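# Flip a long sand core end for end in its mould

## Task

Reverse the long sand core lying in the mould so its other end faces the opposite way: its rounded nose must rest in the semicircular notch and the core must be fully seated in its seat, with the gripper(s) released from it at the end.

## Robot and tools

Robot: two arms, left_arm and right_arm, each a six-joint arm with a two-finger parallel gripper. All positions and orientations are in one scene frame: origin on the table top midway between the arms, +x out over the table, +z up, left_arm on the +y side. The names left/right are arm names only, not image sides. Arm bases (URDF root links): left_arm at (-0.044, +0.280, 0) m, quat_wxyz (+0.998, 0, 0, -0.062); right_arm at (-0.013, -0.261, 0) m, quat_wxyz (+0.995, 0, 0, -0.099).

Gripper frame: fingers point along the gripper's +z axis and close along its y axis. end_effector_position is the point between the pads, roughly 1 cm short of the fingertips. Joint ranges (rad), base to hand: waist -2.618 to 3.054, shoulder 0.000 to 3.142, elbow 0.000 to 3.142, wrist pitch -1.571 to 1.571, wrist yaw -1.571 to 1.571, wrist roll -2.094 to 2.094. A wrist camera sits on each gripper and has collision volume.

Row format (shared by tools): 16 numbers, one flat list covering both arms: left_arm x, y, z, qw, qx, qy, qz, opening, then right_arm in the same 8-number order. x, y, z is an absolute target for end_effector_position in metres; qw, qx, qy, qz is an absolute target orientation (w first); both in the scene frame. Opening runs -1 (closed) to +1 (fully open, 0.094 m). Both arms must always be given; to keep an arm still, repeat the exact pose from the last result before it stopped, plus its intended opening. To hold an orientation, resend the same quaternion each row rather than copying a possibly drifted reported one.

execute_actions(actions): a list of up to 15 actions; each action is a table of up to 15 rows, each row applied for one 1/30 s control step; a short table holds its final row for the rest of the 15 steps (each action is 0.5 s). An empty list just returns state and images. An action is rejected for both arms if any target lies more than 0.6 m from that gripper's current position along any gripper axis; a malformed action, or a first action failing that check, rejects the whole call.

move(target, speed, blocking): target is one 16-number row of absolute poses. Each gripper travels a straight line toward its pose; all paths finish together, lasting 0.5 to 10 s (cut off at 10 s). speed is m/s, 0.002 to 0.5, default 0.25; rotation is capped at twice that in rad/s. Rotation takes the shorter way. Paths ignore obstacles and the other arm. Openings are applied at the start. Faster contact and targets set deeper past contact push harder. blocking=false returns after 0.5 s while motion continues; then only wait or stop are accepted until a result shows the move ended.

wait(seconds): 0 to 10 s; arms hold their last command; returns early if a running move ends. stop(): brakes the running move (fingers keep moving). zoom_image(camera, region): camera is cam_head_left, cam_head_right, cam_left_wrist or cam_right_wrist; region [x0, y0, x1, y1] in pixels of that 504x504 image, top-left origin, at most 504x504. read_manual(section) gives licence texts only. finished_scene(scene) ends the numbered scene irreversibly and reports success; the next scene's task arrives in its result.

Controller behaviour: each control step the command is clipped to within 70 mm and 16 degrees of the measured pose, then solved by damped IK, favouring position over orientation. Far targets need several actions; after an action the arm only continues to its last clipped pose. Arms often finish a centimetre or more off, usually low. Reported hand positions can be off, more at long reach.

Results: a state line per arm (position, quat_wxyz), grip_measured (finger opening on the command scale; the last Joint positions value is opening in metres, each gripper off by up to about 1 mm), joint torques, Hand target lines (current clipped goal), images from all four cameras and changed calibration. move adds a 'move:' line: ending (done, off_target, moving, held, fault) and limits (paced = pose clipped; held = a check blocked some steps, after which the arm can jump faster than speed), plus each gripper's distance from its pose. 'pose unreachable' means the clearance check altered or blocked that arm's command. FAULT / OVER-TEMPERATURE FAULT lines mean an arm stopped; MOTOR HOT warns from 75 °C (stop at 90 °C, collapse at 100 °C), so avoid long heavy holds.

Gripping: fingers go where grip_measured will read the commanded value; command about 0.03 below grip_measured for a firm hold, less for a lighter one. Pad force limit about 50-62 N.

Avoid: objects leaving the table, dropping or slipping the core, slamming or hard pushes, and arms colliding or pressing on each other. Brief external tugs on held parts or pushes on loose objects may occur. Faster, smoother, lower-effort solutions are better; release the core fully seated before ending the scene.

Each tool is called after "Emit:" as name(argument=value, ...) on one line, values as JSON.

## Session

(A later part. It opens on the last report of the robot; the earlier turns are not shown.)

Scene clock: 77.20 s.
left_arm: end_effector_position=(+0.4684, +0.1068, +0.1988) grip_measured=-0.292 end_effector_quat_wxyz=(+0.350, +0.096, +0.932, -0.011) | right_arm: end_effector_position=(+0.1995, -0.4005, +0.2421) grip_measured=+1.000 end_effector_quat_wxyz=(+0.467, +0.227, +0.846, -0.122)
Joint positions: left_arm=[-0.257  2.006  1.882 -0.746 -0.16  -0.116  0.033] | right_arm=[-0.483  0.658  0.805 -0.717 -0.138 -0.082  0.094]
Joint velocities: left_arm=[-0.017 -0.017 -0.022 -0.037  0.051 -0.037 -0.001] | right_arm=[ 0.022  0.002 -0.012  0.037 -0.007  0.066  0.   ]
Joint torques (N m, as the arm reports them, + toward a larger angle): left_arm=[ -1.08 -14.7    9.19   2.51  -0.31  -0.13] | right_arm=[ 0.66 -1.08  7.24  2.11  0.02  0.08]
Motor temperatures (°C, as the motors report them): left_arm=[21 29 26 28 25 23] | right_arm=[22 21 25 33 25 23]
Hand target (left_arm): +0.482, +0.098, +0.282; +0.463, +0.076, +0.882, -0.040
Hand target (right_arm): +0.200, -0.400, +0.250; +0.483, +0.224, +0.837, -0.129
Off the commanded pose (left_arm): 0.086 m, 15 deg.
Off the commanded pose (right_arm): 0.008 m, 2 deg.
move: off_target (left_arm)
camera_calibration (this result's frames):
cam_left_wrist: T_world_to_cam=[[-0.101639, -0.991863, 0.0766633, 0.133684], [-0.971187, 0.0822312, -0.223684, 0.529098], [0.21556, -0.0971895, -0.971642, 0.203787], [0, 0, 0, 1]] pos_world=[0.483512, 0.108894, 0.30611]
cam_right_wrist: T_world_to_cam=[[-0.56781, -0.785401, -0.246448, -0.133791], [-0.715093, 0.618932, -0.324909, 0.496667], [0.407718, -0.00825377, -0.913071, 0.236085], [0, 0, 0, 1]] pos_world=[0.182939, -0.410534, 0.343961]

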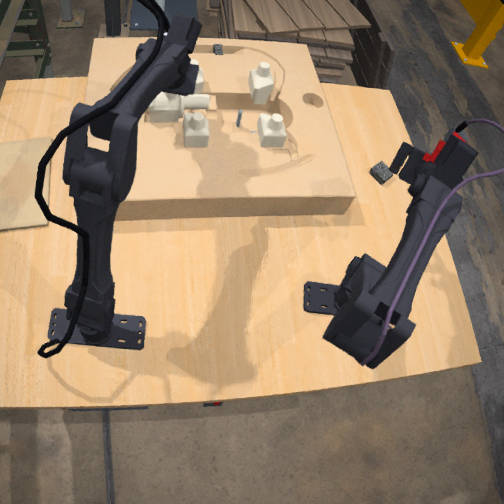

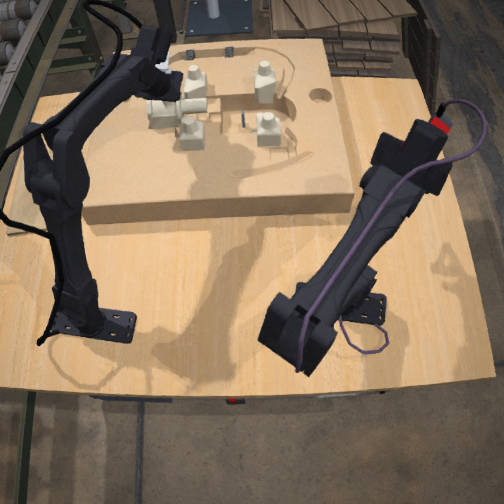

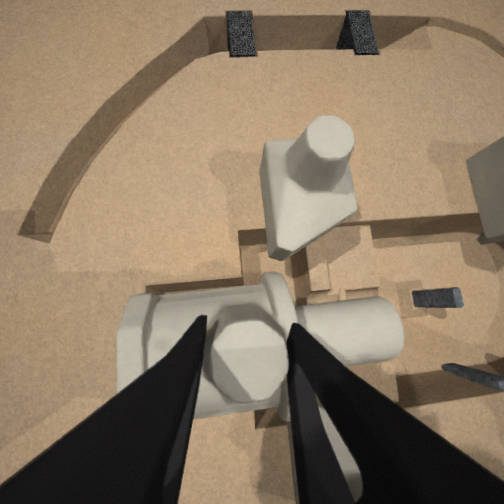

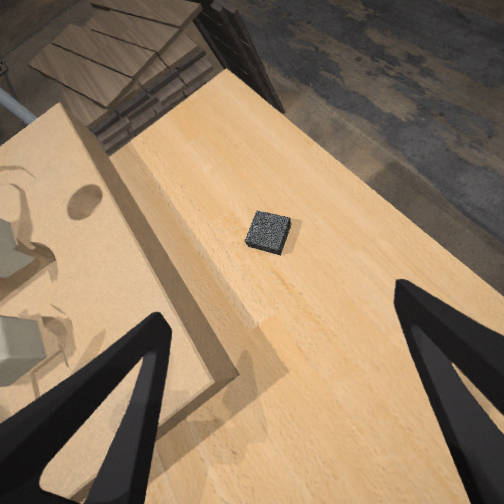

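Emit:
move(target=[0.499,0.094,0.25,0.4677,0.0770,0.8795,-0.0409,-0.4, 0.2,-0.4,0.25,0.483,0.224,0.837,-0.129,1], speed=0.03)

Scene clock: 84.23 s.
left_arm: end_effector_position=(+0.4803, +0.1039, +0.1902) grip_measured=-0.293 end_effector_quat_wxyz=(+0.381, +0.090, +0.920, -0.015) | right_arm: end_effector_position=(+0.1995, -0.4005, +0.2421) grip_measured=+1.000 end_effector_quat_wxyz=(+0.467, +0.227, +0.846, -0.122)
Joint positions: left_arm=[-0.257  2.     1.793 -0.597 -0.17  -0.116  0.033] | right_arm=[-0.483  0.658  0.805 -0.717 -0.138 -0.082  0.094]
Joint velocities: left_arm=[ 0.002 -0.002  0.002 -0.007 -0.051  0.066  0.001] | right_arm=[ 0.002 -0.002 -0.002 -0.037 -0.11   0.037  0.   ]
Joint torques (N m, as the arm reports them, + toward a larger angle): left_arm=[ -0.69 -13.35   8.04   2.39  -0.21  -0.07] | right_arm=[ 0.64 -1.06  7.2   2.08  0.03  0.06]
Motor temperatures (°C, as the motors report them): left_arm=[21 29 26 29 25 23] | right_arm=[22 21 25 33 25 23]
Hand target (left_arm): +0.492, +0.097, +0.252; +0.466, +0.077, +0.881, -0.039
Hand target (right_arm): +0.200, -0.400, +0.250; +0.483, +0.224, +0.837, -0.129
Off the commanded pose (left_arm): 0.063 m, 11 deg.
Off the commanded pose (right_arm): 0.008 m, 2 deg.
move: off_target (left_arm)
camera_calibration (this result's frames):
cam_left_wrist: T_world_to_cam=[[-0.100409, -0.991047, 0.0880019, 0.129883], [-0.955047, 0.071208, -0.287776, 0.544506], [0.278933, -0.112941, -0.953646, 0.160342], [0, 0, 0, 1]] pos_world=[0.488345, 0.108056, 0.298175]
cam_right_wrist: T_world_to_cam=[[-0.56781, -0.785401, -0.246448, -0.133791], [-0.715093, 0.618932, -0.324909, 0.496667], [0.407718, -0.00825377, -0.913071, 0.236085], [0, 0, 0, 1]] pos_world=[0.182939, -0.410534, 0.343961]

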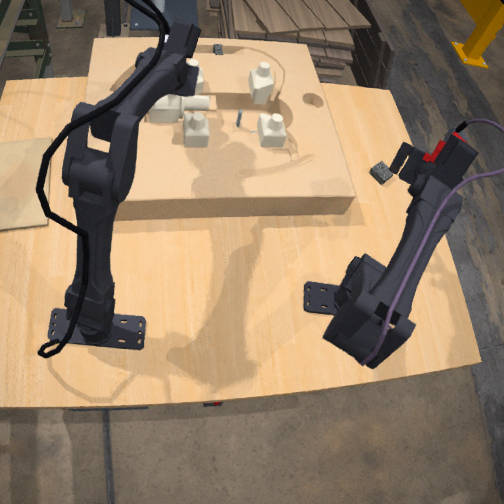

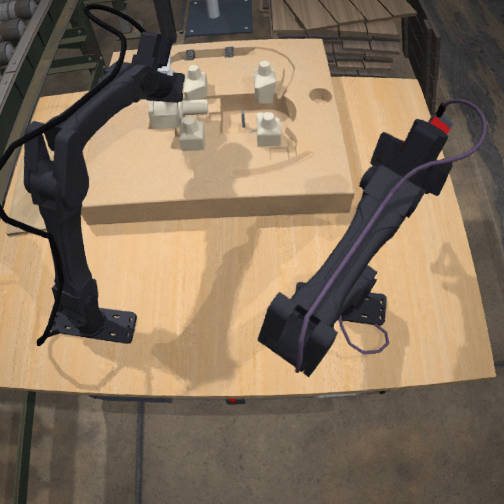

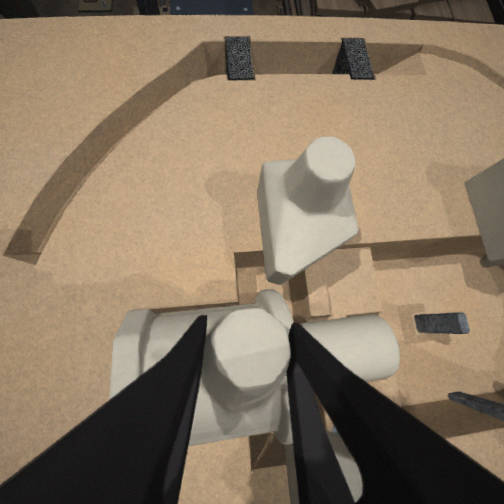

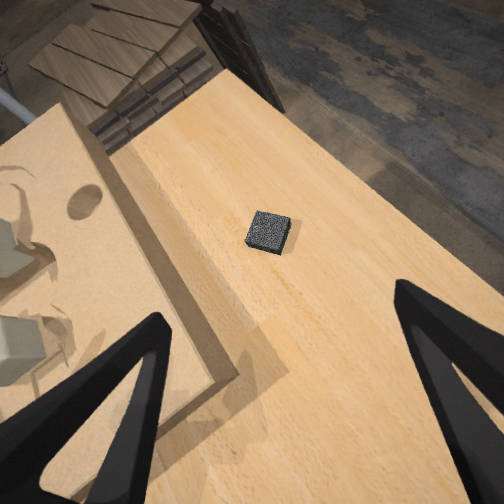

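Emit:
move(target=[0.484,0.096,0.235,0.4210,0.0790,0.9029,-0.0369,-0.4, 0.2,-0.4,0.25,0.483,0.224,0.837,-0.129,1], speed=0.03)

Scene clock: 86.33 s.
left_arm: end_effector_position=(+0.4796, +0.1046, +0.1887) grip_measured=-0.293 end_effector_quat_wxyz=(+0.378, +0.086, +0.922, -0.015) | right_arm: end_effector_position=(+0.1995, -0.4005, +0.2421) grip_measured=+1.000 end_effector_quat_wxyz=(+0.467, +0.227, +0.846, -0.122)
Joint positions: left_arm=[-0.257  2.001  1.793 -0.601 -0.172 -0.125  0.033] | right_arm=[-0.483  0.658  0.805 -0.717 -0.138 -0.082  0.094]
Joint velocities: left_arm=[ 0.002  0.007  0.007  0.022 -0.037 -0.007 -0.002] | right_arm=[-0.007 -0.002  0.007 -0.081 -0.022  0.051  0.   ]
Joint torques (N m, as the arm reports them, + toward a larger angle): left_arm=[ -0.81 -12.21  11.27   1.48   0.03  -0.15] | right_arm=[ 0.59 -1.19  7.1   2.11  0.03  0.08]
Motor temperatures (°C, as the motors report them): left_arm=[21 29 26 29 25 23] | right_arm=[22 21 25 33 25 23]
Hand target (left_arm): +0.481, +0.097, +0.235; +0.421, +0.079, +0.903, -0.037
Hand target (right_arm): +0.200, -0.400, +0.250; +0.483, +0.224, +0.837, -0.129
Off the commanded pose (left_arm): 0.047 m, 6 deg.
Off the commanded pose (right_arm): 0.008 m, 2 deg.
move: off_target (left_arm)
camera_calibration (this result's frames):
cam_left_wrist: T_world_to_cam=[[-0.0918525, -0.991594, 0.0911278, 0.125995], [-0.957278, 0.0627319, -0.282282, 0.544338], [0.274193, -0.113163, -0.954993, 0.161718], [0, 0, 0, 1]] pos_world=[0.488314, 0.109089, 0.296616]
cam_right_wrist: T_world_to_cam=[[-0.56781, -0.785401, -0.246448, -0.133791], [-0.715093, 0.618932, -0.324909, 0.496667], [0.407718, -0.00825377, -0.913071, 0.236085], [0, 0, 0, 1]] pos_world=[0.182939, -0.410534, 0.343961]

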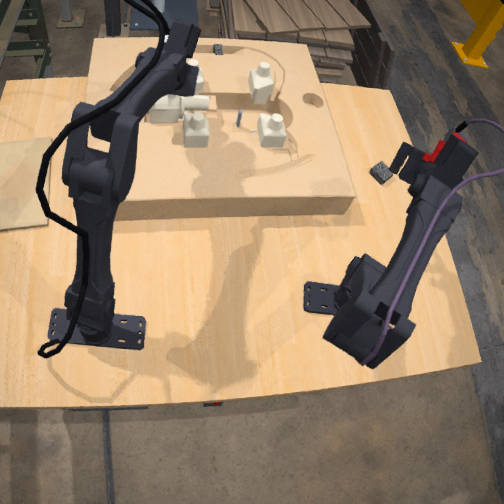

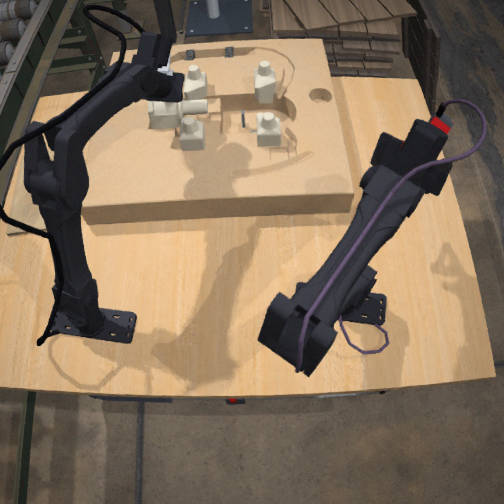

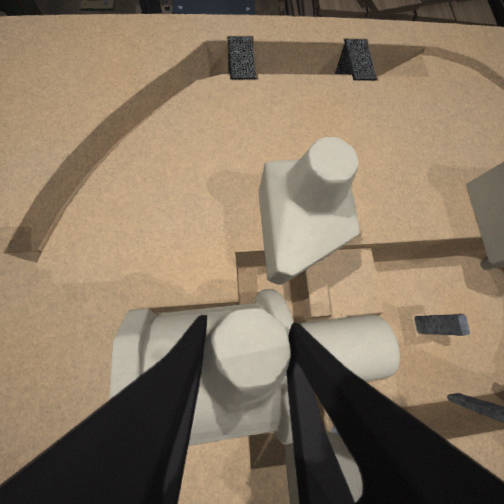

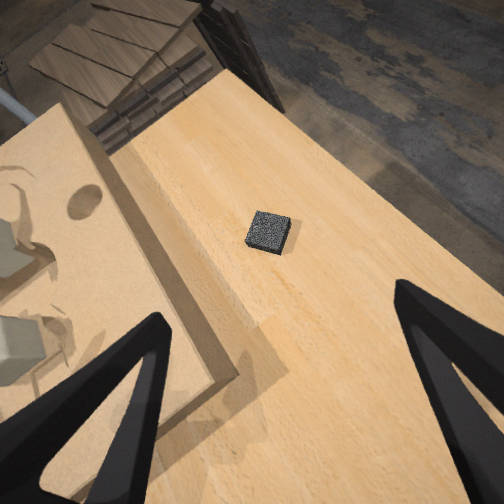

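Emit:
zoom_image(camera="cam_head_right", region=[120, 50, 300, 160])

Emit:
zoom_image(camera="cam_head_left", region=[120, 50, 300, 160])

Region (120, 50, 300, 160) of cam_head_right's 504x504 image, scaled by 2.800, with more detail than that image has.

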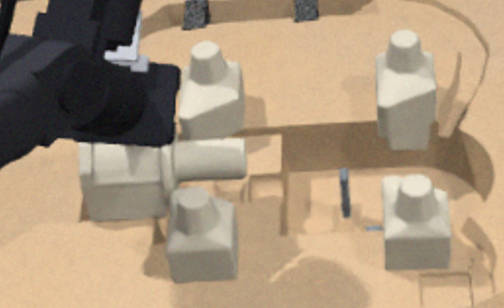

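Region (120, 50, 300, 160) of cam_head_left's 504x504 image, scaled by 2.800, with more detail than that image has.

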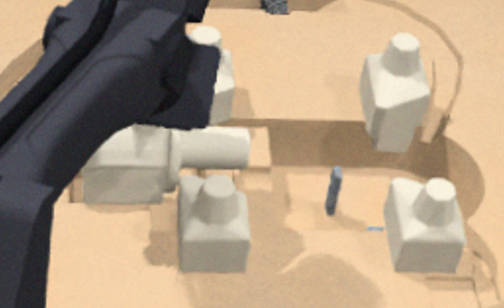

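Emit:
move(target=[0.478,0.082,0.265,0.4540,0.0775,0.8867,-0.0397,-0.4, 0.2,-0.4,0.25,0.483,0.224,0.837,-0.129,1], speed=0.04)

Scene clock: 89.20 s.
left_arm: end_effector_position=(+0.4681, +0.1037, +0.1955) grip_measured=-0.293 end_effector_quat_wxyz=(+0.374, +0.085, +0.924, +0.002) | right_arm: end_effector_position=(+0.1995, -0.4005, +0.2421) grip_measured=+1.000 end_effector_quat_wxyz=(+0.467, +0.227, +0.846, -0.122)
Joint positions: left_arm=[-0.281  1.975  1.793 -0.647 -0.219 -0.137  0.033] | right_arm=[-0.483  0.658  0.805 -0.717 -0.138 -0.082  0.094]
Joint velocities: left_arm=[ 0.002 -0.002 -0.007  0.037  0.022  0.007 -0.   ] | right_arm=[-0.007 -0.002  0.007 -0.081  0.007 -0.037  0.   ]
Joint torques (N m, as the arm reports them, + toward a larger angle): left_arm=[ -2.38 -13.86  10.61   2.     0.05  -0.18] | right_arm=[ 0.75 -1.26  7.09  2.08  0.02  0.08]
Motor temperatures (°C, as the motors report them): left_arm=[21 30 26 29 25 23] | right_arm=[22 21 25 34 25 23]
Hand target (left_arm): +0.471, +0.086, +0.266; +0.453, +0.078, +0.887, -0.040
Hand target (right_arm): +0.200, -0.400, +0.250; +0.483, +0.224, +0.837, -0.129
Off the commanded pose (left_arm): 0.074 m, 11 deg.
Off the commanded pose (right_arm): 0.008 m, 2 deg.
move: off_target (left_arm)
camera_calibration (this result's frames):
cam_left_wrist: T_world_to_cam=[[-0.0758729, -0.995278, 0.0605345, 0.122364], [-0.960126, 0.0565408, -0.27379, 0.535549], [0.269074, -0.078894, -0.959883, 0.171099], [0, 0, 0, 1]] pos_world=[0.47744, 0.105005, 0.303456]
cam_right_wrist: T_world_to_cam=[[-0.56781, -0.785401, -0.246448, -0.133791], [-0.715093, 0.618932, -0.324909, 0.496667], [0.407718, -0.00825377, -0.913071, 0.236085], [0, 0, 0, 1]] pos_world=[0.182939, -0.410534, 0.343961]

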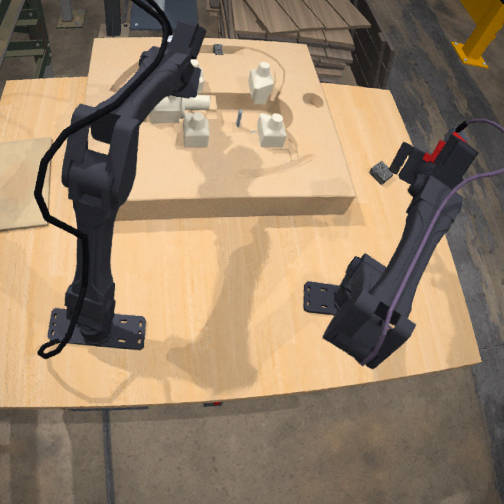

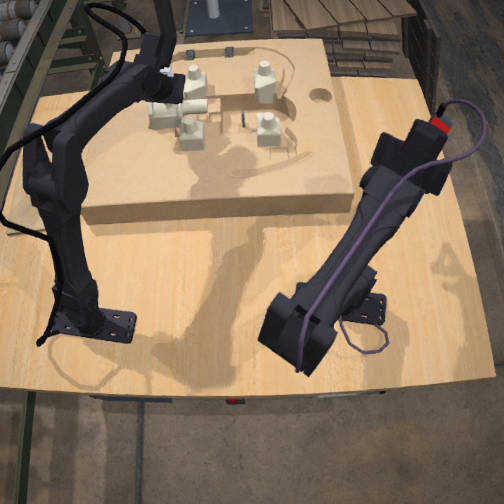

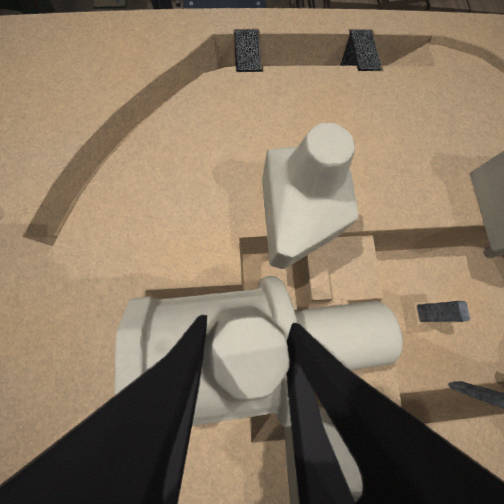

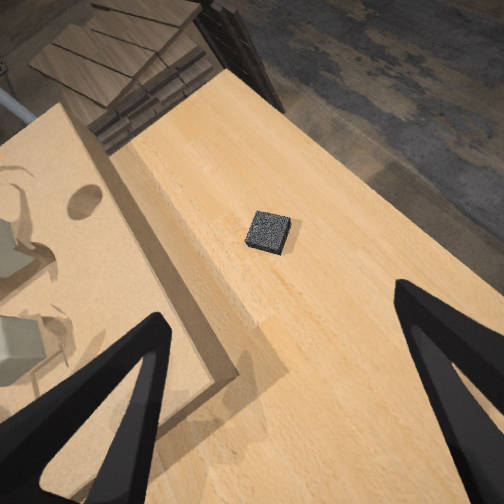

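Emit:
move(target=[0.487,0.100,0.235,0.4400,0.0782,0.8937,-0.0385,-0.4, 0.2,-0.4,0.25,0.483,0.224,0.837,-0.129,1], speed=0.03)

Scene clock: 92.50 s.
left_arm: end_effector_position=(+0.4749, +0.1046, +0.1923) grip_measured=-0.293 end_effector_quat_wxyz=(+0.380, +0.087, +0.921, -0.016) | right_arm: end_effector_position=(+0.1995, -0.4005, +0.2421) grip_measured=+1.000 end_effector_quat_wxyz=(+0.467, +0.227, +0.846, -0.122)
Joint positions: left_arm=[-0.26   1.979  1.774 -0.6   -0.174 -0.125  0.033] | right_arm=[-0.483  0.658  0.805 -0.717 -0.138 -0.082  0.094]
Joint velocities: left_arm=[-0.002 -0.002 -0.002 -0.022 -0.051  0.007 -0.   ] | right_arm=[-0.007  0.002 -0.002 -0.066 -0.081  0.022  0.   ]
Joint torques (N m, as the arm reports them, + toward a larger angle): left_arm=[  0.26 -12.36   7.41   2.11   0.02   0.02] | right_arm=[ 0.55 -1.16  7.07  2.13  0.01  0.09]
Motor temperatures (°C, as the motors report them): left_arm=[21 30 26 29 25 23] | right_arm=[22 21 25 34 25 23]
Hand target (left_arm): +0.483, +0.101, +0.236; +0.440, +0.079, +0.894, -0.037
Hand target (right_arm): +0.200, -0.400, +0.250; +0.483, +0.224, +0.837, -0.129
Off the commanded pose (left_arm): 0.045 m, 8 deg.
Off the commanded pose (right_arm): 0.008 m, 2 deg.
move: off_target (left_arm)
camera_calibration (this result's frames):
cam_left_wrist: T_world_to_cam=[[-0.0947284, -0.991335, 0.0909995, 0.126604], [-0.955865, 0.0650383, -0.286517, 0.540707], [0.278116, -0.114124, -0.953744, 0.164531], [0, 0, 0, 1]] pos_world=[0.483077, 0.109117, 0.300321]
cam_right_wrist: T_world_to_cam=[[-0.56781, -0.785401, -0.246448, -0.133791], [-0.715093, 0.618932, -0.324909, 0.496667], [0.407718, -0.00825377, -0.913071, 0.236085], [0, 0, 0, 1]] pos_world=[0.182939, -0.410534, 0.343961]

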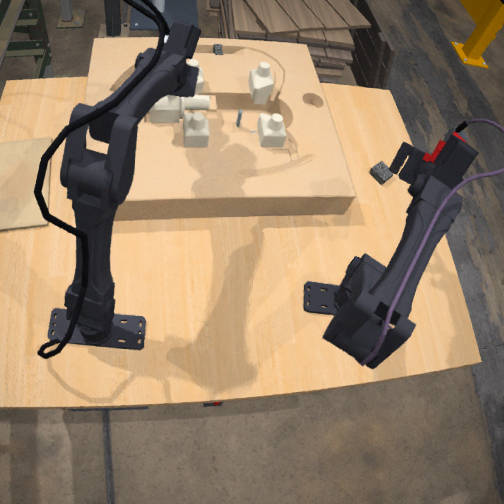

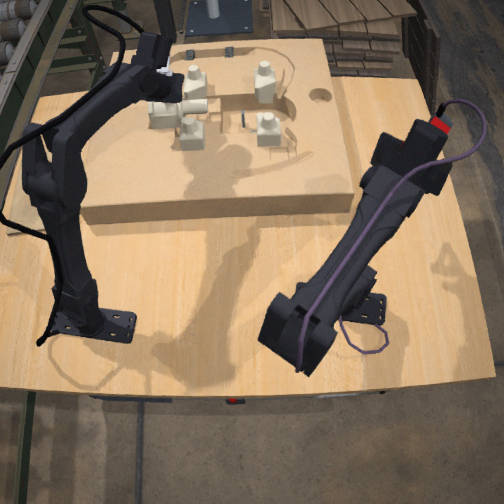

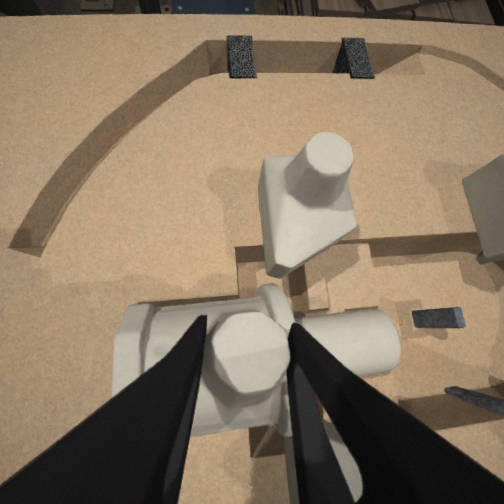

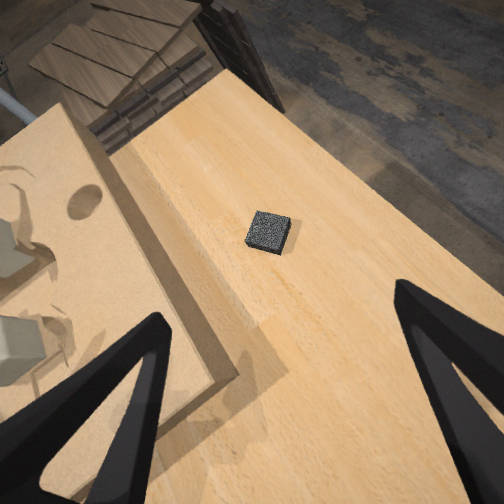

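Emit:
move(target=[0.498,0.100,0.29,0.4677,0.0770,0.8795,-0.0409,-0.4, 0.2,-0.4,0.25,0.483,0.224,0.837,-0.129,1], speed=0.05)

Emit:
move(target=[0.498,0.080,0.29,0.4677,0.0770,0.8795,-0.0409,-0.4, 0.2,-0.4,0.25,0.483,0.224,0.837,-0.129,1], speed=0.03)

Scene clock: 95.27 s.
left_arm: end_effector_position=(+0.4656, +0.1072, +0.2022) grip_measured=-0.293 end_effector_quat_wxyz=(+0.357, +0.095, +0.929, -0.014) | right_arm: end_effector_position=(+0.1995, -0.4005, +0.2421) grip_measured=+1.000 end_effector_quat_wxyz=(+0.467, +0.227, +0.846, -0.122)
Joint positions: left_arm=[-0.258  1.98   1.848 -0.721 -0.16  -0.118  0.033] | right_arm=[-0.483  0.658  0.805 -0.717 -0.138 -0.082  0.094]
Joint velocities: left_arm=[-0.007  0.002 -0.002 -0.007  0.066  0.037  0.001] | right_arm=[-0.002 -0.002  0.012 -0.022 -0.007  0.022  0.   ]
Joint torques (N m, as the arm reports them, + toward a larger angle): left_arm=[  0.49 -13.45  12.4    2.33  -0.23   0.04] | right_arm=[ 0.59 -1.09  7.12  2.08  0.03  0.08]
Motor temperatures (°C, as the motors report them): left_arm=[21 30 26 29 25 23] | right_arm=[22 21 25 34 25 23]
Hand target (left_arm): +0.483, +0.105, +0.287; +0.467, +0.077, +0.880, -0.038
Hand target (right_arm): +0.200, -0.400, +0.250; +0.483, +0.224, +0.837, -0.129
Off the commanded pose (left_arm): 0.094 m, 14 deg; position clipped at the last step of the last action.
Off the commanded pose (right_arm): 0.008 m, 2 deg.
move: off_target (left_arm); limits=paced
camera_calibration (this result's frames):
cam_left_wrist: T_world_to_cam=[[-0.102583, -0.991296, 0.0825126, 0.132806], [-0.967643, 0.0802221, -0.239232, 0.528748], [0.23053, -0.104384, -0.96745, 0.200702], [0, 0, 0, 1]] pos_world=[0.478995, 0.110182, 0.309705]
cam_right_wrist: T_world_to_cam=[[-0.56781, -0.785401, -0.246448, -0.133791], [-0.715093, 0.618932, -0.324909, 0.496667], [0.407718, -0.00825377, -0.913071, 0.236085], [0, 0, 0, 1]] pos_world=[0.182939, -0.410534, 0.343961]

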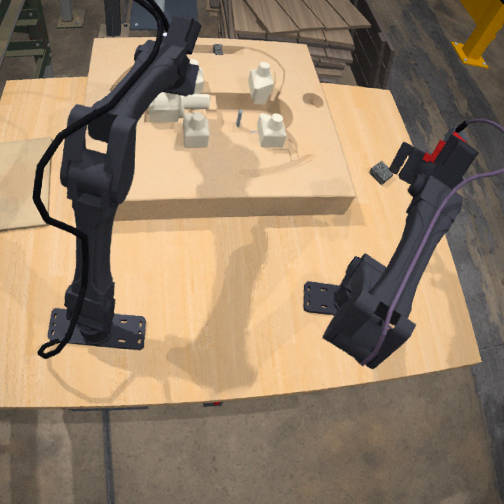

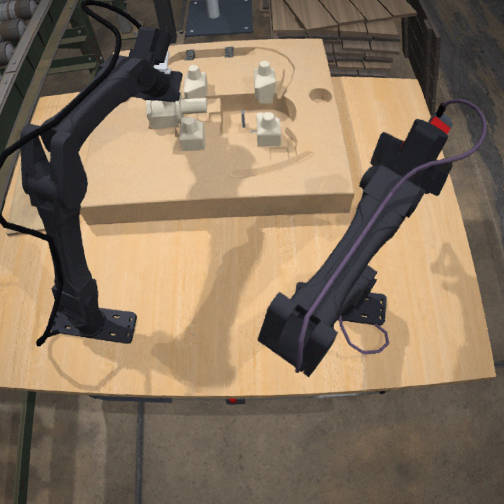

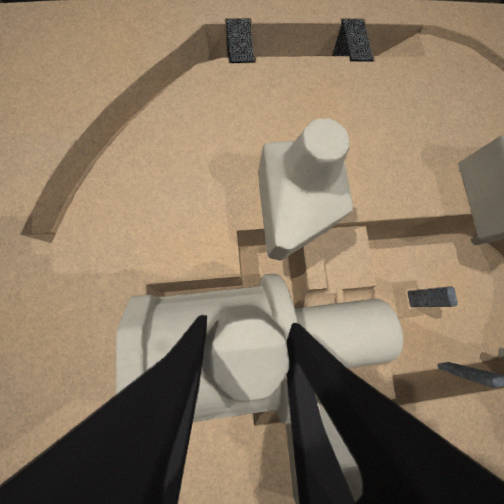

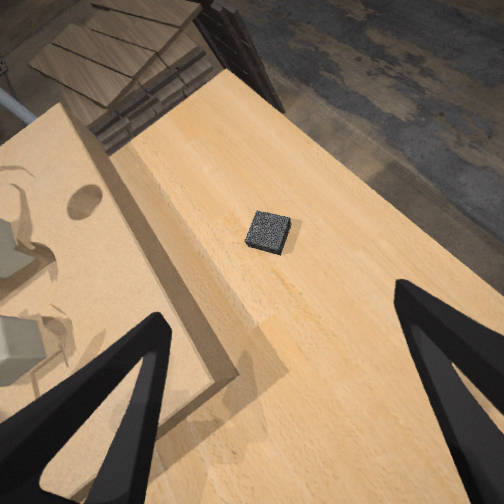

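Scene clock: 99.67 s.
left_arm: end_effector_position=(+0.4601, +0.1044, +0.2025) grip_measured=-0.293 end_effector_quat_wxyz=(+0.345, +0.097, +0.934, +0.000) | right_arm: end_effector_position=(+0.1995, -0.4005, +0.2421) grip_measured=+1.000 end_effector_quat_wxyz=(+0.467, +0.227, +0.846, -0.122)
Joint positions: left_arm=[-0.277  1.995  1.889 -0.783 -0.191 -0.125  0.033] | right_arm=[-0.483  0.658  0.805 -0.717 -0.138 -0.082  0.094]
Joint velocities: left_arm=[-0.002 -0.012  0.002 -0.022 -0.037 -0.037  0.001] | right_arm=[-0.002 -0.012  0.017 -0.051  0.022  0.037  0.   ]
Joint torques (N m, as the arm reports them, + toward a larger angle): left_arm=[ -1.62 -12.95  12.25   2.55  -0.18  -0.19] | right_arm=[ 0.8  -1.19  7.14  2.09  0.08  0.07]
Motor temperatures (°C, as the motors report them): left_arm=[21 30 26 29 25 23] | right_arm=[22 21 25 34 25 23]
Hand target (left_arm): +0.480, +0.088, +0.287; +0.463, +0.078, +0.882, -0.040
Hand target (right_arm): +0.200, -0.400, +0.250; +0.483, +0.224, +0.837, -0.129
Off the commanded pose (left_arm): 0.098 m, 16 deg; position and orientation clipped at the last step of the last action.
Off the commanded pose (right_arm): 0.008 m, 2 deg.
move: off_target (left_arm); limits=paced
camera_calibration (this result's frames):
cam_left_wrist: T_world_to_cam=[[-0.0941508, -0.994067, 0.0544602, 0.131492], [-0.973687, 0.0805413, -0.213181, 0.521191], [0.20753, -0.0730984, -0.975494, 0.21088], [0, 0, 0, 1]] pos_world=[0.476093, 0.10415, 0.309659]
cam_right_wrist: T_world_to_cam=[[-0.56781, -0.785401, -0.246448, -0.133791], [-0.715093, 0.618932, -0.324909, 0.496667], [0.407718, -0.00825377, -0.913071, 0.236085], [0, 0, 0, 1]] pos_world=[0.182939, -0.410534, 0.343961]

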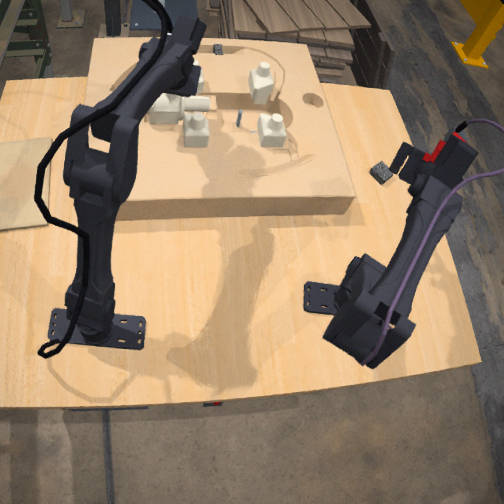

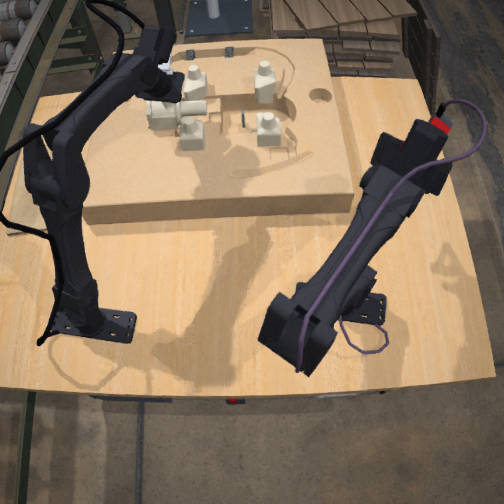

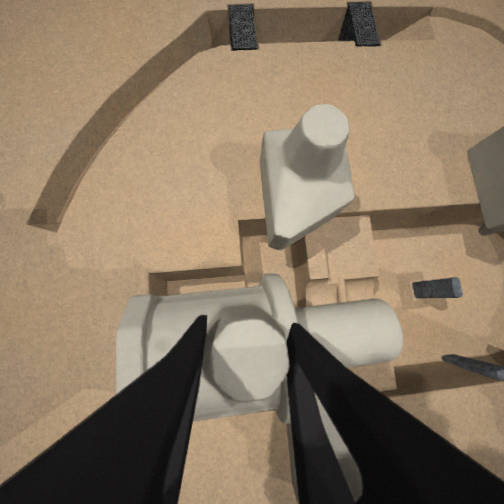

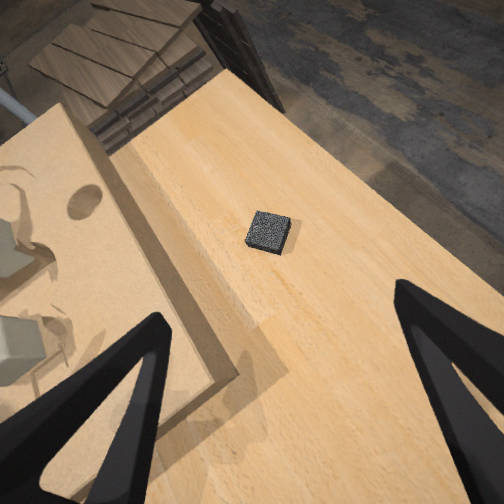

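Emit:
move(target=[0.492,0.102,0.245,0.4400,0.0782,0.8937,-0.0385,-0.4, 0.2,-0.4,0.25,0.483,0.224,0.837,-0.129,1], speed=0.03)

Emit:
move(target=[0.492,0.082,0.245,0.4400,0.0782,0.8937,-0.0385,-0.4, 0.2,-0.4,0.25,0.483,0.224,0.837,-0.129,1], speed=0.02)

Scene clock: 104.03 s.
left_arm: end_effector_position=(+0.4719, +0.1051, +0.1911) grip_measured=-0.293 end_effector_quat_wxyz=(+0.359, +0.093, +0.929, -0.017) | right_arm: end_effector_position=(+0.1995, -0.4005, +0.2421) grip_measured=+1.000 end_effector_quat_wxyz=(+0.467, +0.227, +0.846, -0.122)
Joint positions: left_arm=[-0.256  2.002  1.832 -0.68  -0.156 -0.122  0.033] | right_arm=[-0.483  0.658  0.805 -0.717 -0.138 -0.082  0.094]
Joint velocities: left_arm=[-0.002 -0.007 -0.002  0.007  0.007 -0.007  0.   ] | right_arm=[-0.007  0.007 -0.012 -0.022  0.066 -0.007  0.   ]
Joint torques (N m, as the arm reports them, + toward a larger angle): left_arm=[  0.63 -13.07   7.7    2.27  -0.15   0.  ] | right_arm=[ 0.69 -1.19  7.04  2.09  0.06  0.1 ]
Motor temperatures (°C, as the motors report them): left_arm=[21 30 26 29 25 23] | right_arm=[22 21 25 34 25 23]
Hand target (left_arm): +0.486, +0.104, +0.247; +0.439, +0.079, +0.894, -0.036
Hand target (right_arm): +0.200, -0.400, +0.250; +0.483, +0.224, +0.837, -0.129
Off the commanded pose (left_arm): 0.058 m, 11 deg.
Off the commanded pose (right_arm): 0.008 m, 2 deg.
move: off_target (left_arm)
camera_calibration (this result's frames):
cam_left_wrist: T_world_to_cam=[[-0.100554, -0.990957, 0.0888472, 0.130033], [-0.967309, 0.0764761, -0.241794, 0.533151], [0.232813, -0.110256, -0.966251, 0.187624], [0, 0, 0, 1]] pos_world=[0.485116, 0.108771, 0.298652]
cam_right_wrist: T_world_to_cam=[[-0.56781, -0.785401, -0.246448, -0.133791], [-0.715093, 0.618932, -0.324909, 0.496667], [0.407718, -0.00825377, -0.913071, 0.236085], [0, 0, 0, 1]] pos_world=[0.182939, -0.410534, 0.343961]

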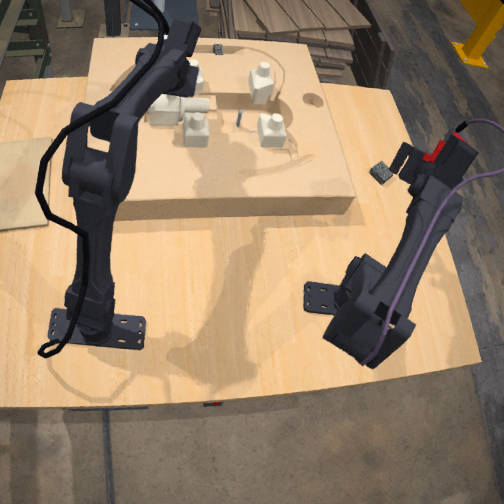

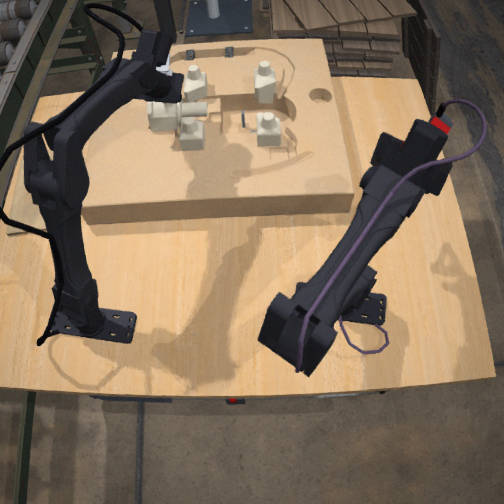

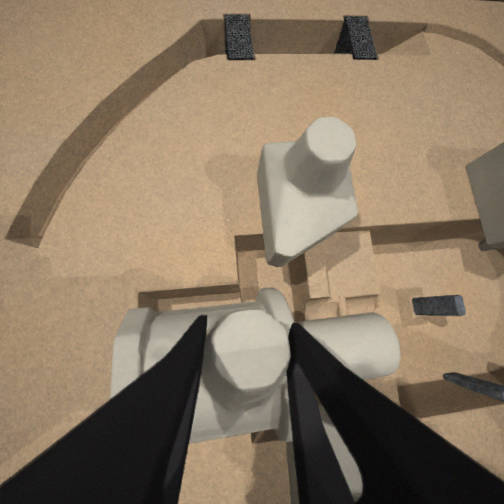

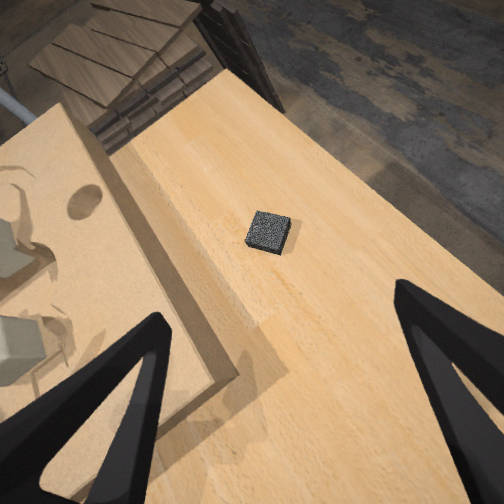

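Scene clock: 108.87 s.
left_arm: end_effector_position=(+0.4711, +0.1044, +0.1912) grip_measured=-0.293 end_effector_quat_wxyz=(+0.362, +0.086, +0.928, -0.004) | right_arm: end_effector_position=(+0.1995, -0.4005, +0.2421) grip_measured=+1.000 end_effector_quat_wxyz=(+0.467, +0.227, +0.846, -0.122)
Joint positions: left_arm=[-0.27   2.003  1.832 -0.681 -0.195 -0.135  0.033] | right_arm=[-0.483  0.658  0.805 -0.717 -0.138 -0.082  0.094]
Joint velocities: left_arm=[ 0.002 -0.012 -0.002 -0.007  0.037  0.007 -0.001] | right_arm=[-0.002 -0.007 -0.007  0.022 -0.051 -0.051  0.   ]
Joint torques (N m, as the arm reports them, + toward a larger angle): left_arm=[ -2.14 -11.64  10.92   2.14  -0.05  -0.17] | right_arm=[ 0.85 -1.13  7.1   2.13  0.02  0.08]
Motor temperatures (°C, as the motors report them): left_arm=[21 30 26 29 25 23] | right_arm=[22 21 25 35 25 23]
Hand target (left_arm): +0.484, +0.085, +0.247; +0.439, +0.079, +0.894, -0.038
Hand target (right_arm): +0.200, -0.400, +0.250; +0.483, +0.224, +0.837, -0.129
Off the commanded pose (left_arm): 0.062 m, 11 deg.
Off the commanded pose (right_arm): 0.008 m, 2 deg.
move: off_target (left_arm)
camera_calibration (this result's frames):
cam_left_wrist: T_world_to_cam=[[-0.0801443, -0.994357, 0.0694992, 0.123722], [-0.966878, 0.0606002, -0.247939, 0.535091], [0.242328, -0.0870682, -0.96628, 0.180849], [0, 0, 0, 1]] pos_world=[0.483459, 0.106343, 0.298822]
cam_right_wrist: T_world_to_cam=[[-0.56781, -0.785401, -0.246448, -0.133791], [-0.715093, 0.618932, -0.324909, 0.496667], [0.407718, -0.00825377, -0.913071, 0.236085], [0, 0, 0, 1]] pos_world=[0.182939, -0.410534, 0.343961]

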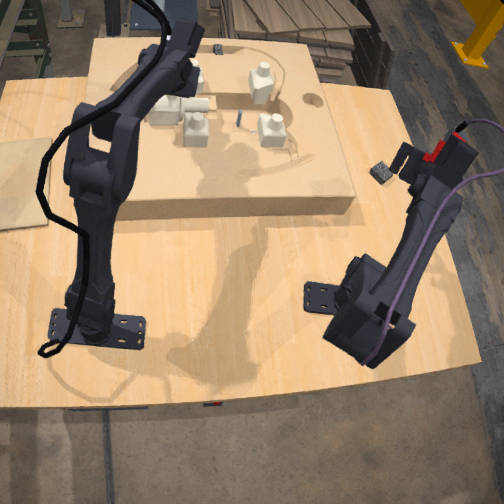

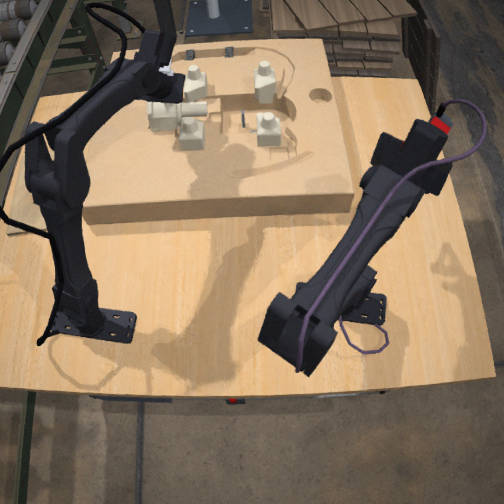

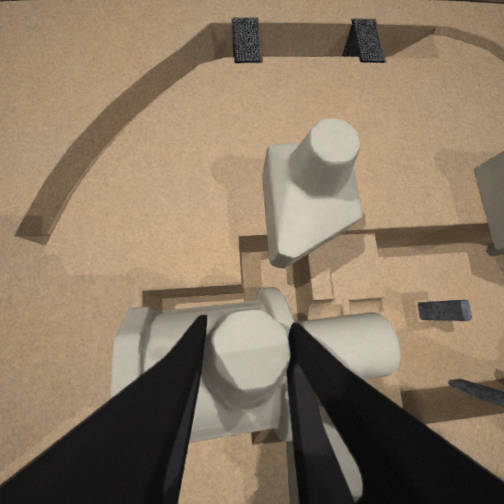

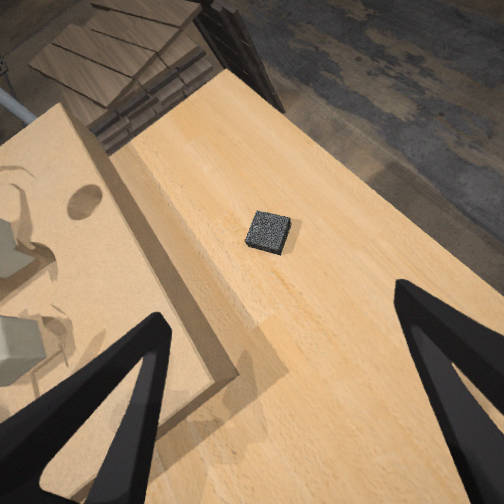

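Emit:
execute_actions(actions=[])

Scene clock: 109.97 s.
left_arm: end_effector_position=(+0.4711, +0.1044, +0.1912) grip_measured=-0.293 end_effector_quat_wxyz=(+0.362, +0.086, +0.928, -0.004) | right_arm: end_effector_position=(+0.1995, -0.4005, +0.2421) grip_measured=+1.000 end_effector_quat_wxyz=(+0.467, +0.227, +0.846, -0.122)
Joint positions: left_arm=[-0.27   2.003  1.832 -0.681 -0.195 -0.135  0.033] | right_arm=[-0.483  0.658  0.805 -0.717 -0.138 -0.082  0.094]
Joint velocities: left_arm=[ 0.007  0.007  0.017 -0.037 -0.007 -0.037 -0.001] | right_arm=[ 0.002 -0.002  0.007  0.051 -0.022  0.007  0.   ]
Joint torques (N m, as the arm reports them, + toward a larger angle): left_arm=[ -2.12 -11.58  10.86   2.19  -0.01  -0.18] | right_arm=[ 0.69 -1.11  7.35  2.13  0.05  0.08]
Motor temperatures (°C, as the motors report them): left_arm=[21 30 26 30 25 23] | right_arm=[22 21 25 35 25 23]
Hand target (left_arm): +0.484, +0.085, +0.247; +0.439, +0.079, +0.894, -0.038
Hand target (right_arm): +0.200, -0.400, +0.250; +0.483, +0.224, +0.837, -0.129
Off the commanded pose (left_arm): 0.062 m, 11 deg.
Off the commanded pose (right_arm): 0.008 m, 2 deg.
camera_calibration (this result's frames):
cam_left_wrist: T_world_to_cam=[[-0.0801443, -0.994357, 0.0694992, 0.123722], [-0.966878, 0.0606002, -0.247939, 0.535091], [0.242328, -0.0870682, -0.96628, 0.180849], [0, 0, 0, 1]] pos_world=[0.483459, 0.106343, 0.298822]
cam_right_wrist: T_world_to_cam=[[-0.56781, -0.785401, -0.246448, -0.133791], [-0.715093, 0.618932, -0.324909, 0.496667], [0.407718, -0.00825377, -0.913071, 0.236085], [0, 0, 0, 1]] pos_world=[0.182939, -0.410534, 0.343961]

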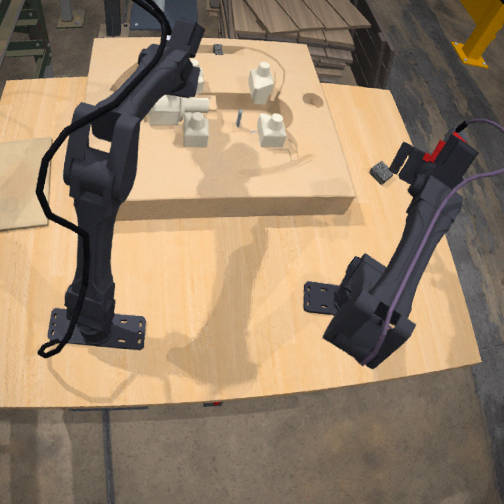

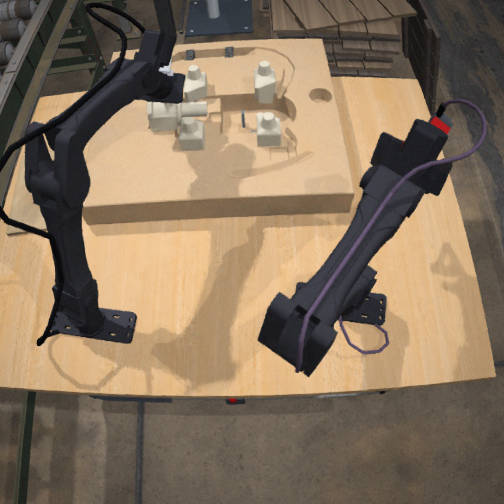

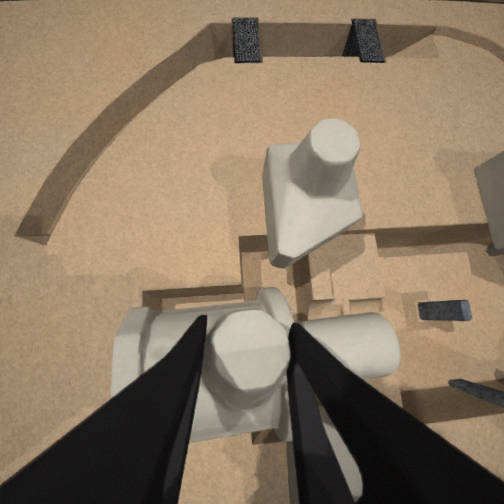

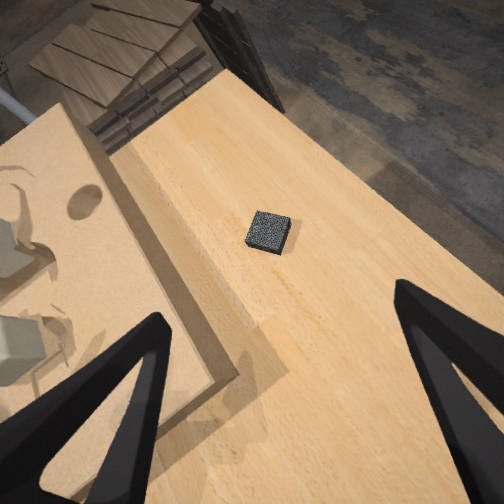

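Emit:
move(target=[0.50,0.15,0.315,0.4677,0.0770,0.8795,-0.0409,-0.4,0.2,-0.4,0.25,0.483,0.224,0.837,-0.129,1], speed=0.08)

Scene clock: 112.43 s.
left_arm: end_effector_position=(+0.4705, +0.1555, +0.2179) grip_measured=-0.293 end_effector_quat_wxyz=(+0.357, +0.086, +0.930, -0.022) | right_arm: end_effector_position=(+0.1995, -0.4005, +0.2421) grip_measured=+1.000 end_effector_quat_wxyz=(+0.467, +0.227, +0.846, -0.122)
Joint positions: left_arm=[-0.14   1.939  1.85  -0.752 -0.073 -0.051  0.033] | right_arm=[-0.483  0.658  0.805 -0.717 -0.138 -0.082  0.094]
Joint velocities: left_arm=[-0.002 -0.027  0.012  0.007 -0.051 -0.081  0.   ] | right_arm=[ 0.022 -0.002  0.012 -0.022  0.051 -0.051  0.   ]
Joint torques (N m, as the arm reports them, + toward a larger angle): left_arm=[  0.17 -13.53  12.1    2.33  -0.1    0.06] | right_arm=[ 0.68 -1.15  7.1   2.12  0.03  0.13]
Motor temperatures (°C, as the motors report them): left_arm=[21 30 26 30 25 23] | right_arm=[22 21 25 35 25 23]
Hand target (left_arm): +0.484, +0.154, +0.304; +0.468, +0.078, +0.879, -0.037
Hand target (right_arm): +0.200, -0.400, +0.250; +0.483, +0.224, +0.837, -0.129
Off the commanded pose (left_arm): 0.102 m, 14 deg; position clipped at the last step of the last action.
Off the commanded pose (right_arm): 0.008 m, 2 deg.
move: off_target (left_arm); limits=paced
camera_calibration (this result's frames):
cam_left_wrist: T_world_to_cam=[[-0.0922578, -0.99033, 0.103608, 0.170288], [-0.96896, 0.0653221, -0.238433, 0.536135], [0.229359, -0.12239, -0.965616, 0.222744], [0, 0, 0, 1]] pos_world=[0.484115, 0.160881, 0.325274]
cam_right_wrist: T_world_to_cam=[[-0.56781, -0.785401, -0.246448, -0.133791], [-0.715093, 0.618932, -0.324909, 0.496667], [0.407718, -0.00825377, -0.913071, 0.236085], [0, 0, 0, 1]] pos_world=[0.182939, -0.410534, 0.343961]

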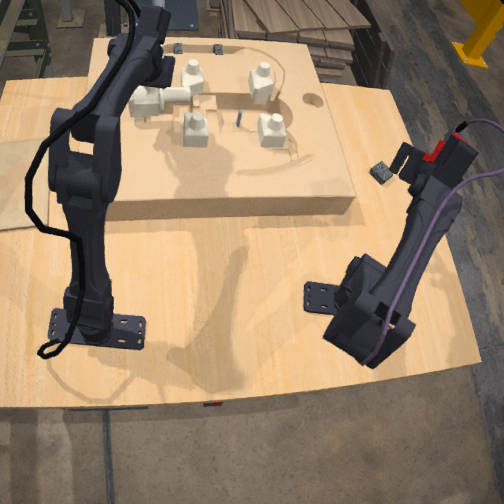

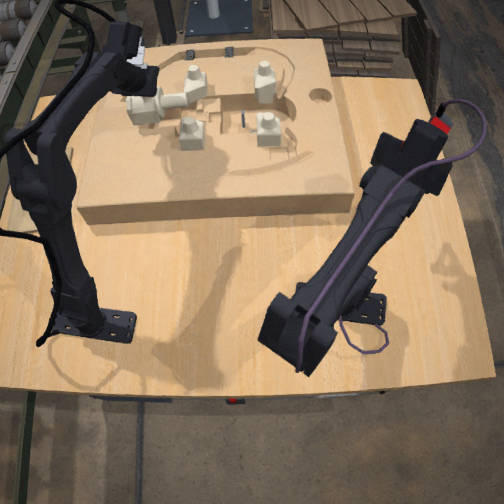

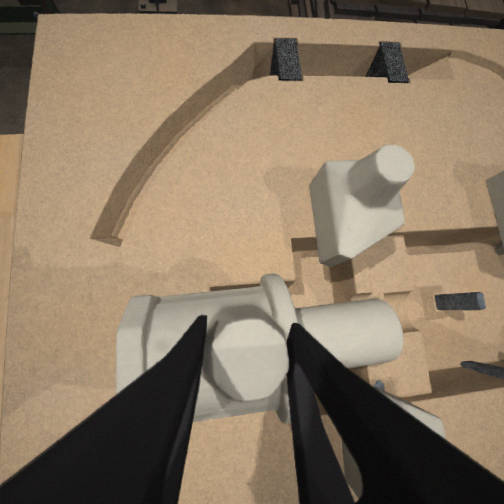

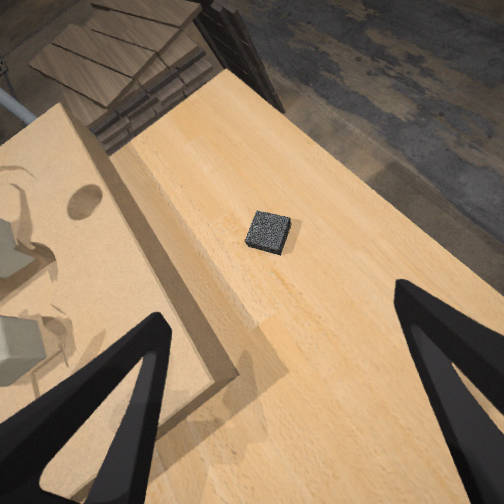

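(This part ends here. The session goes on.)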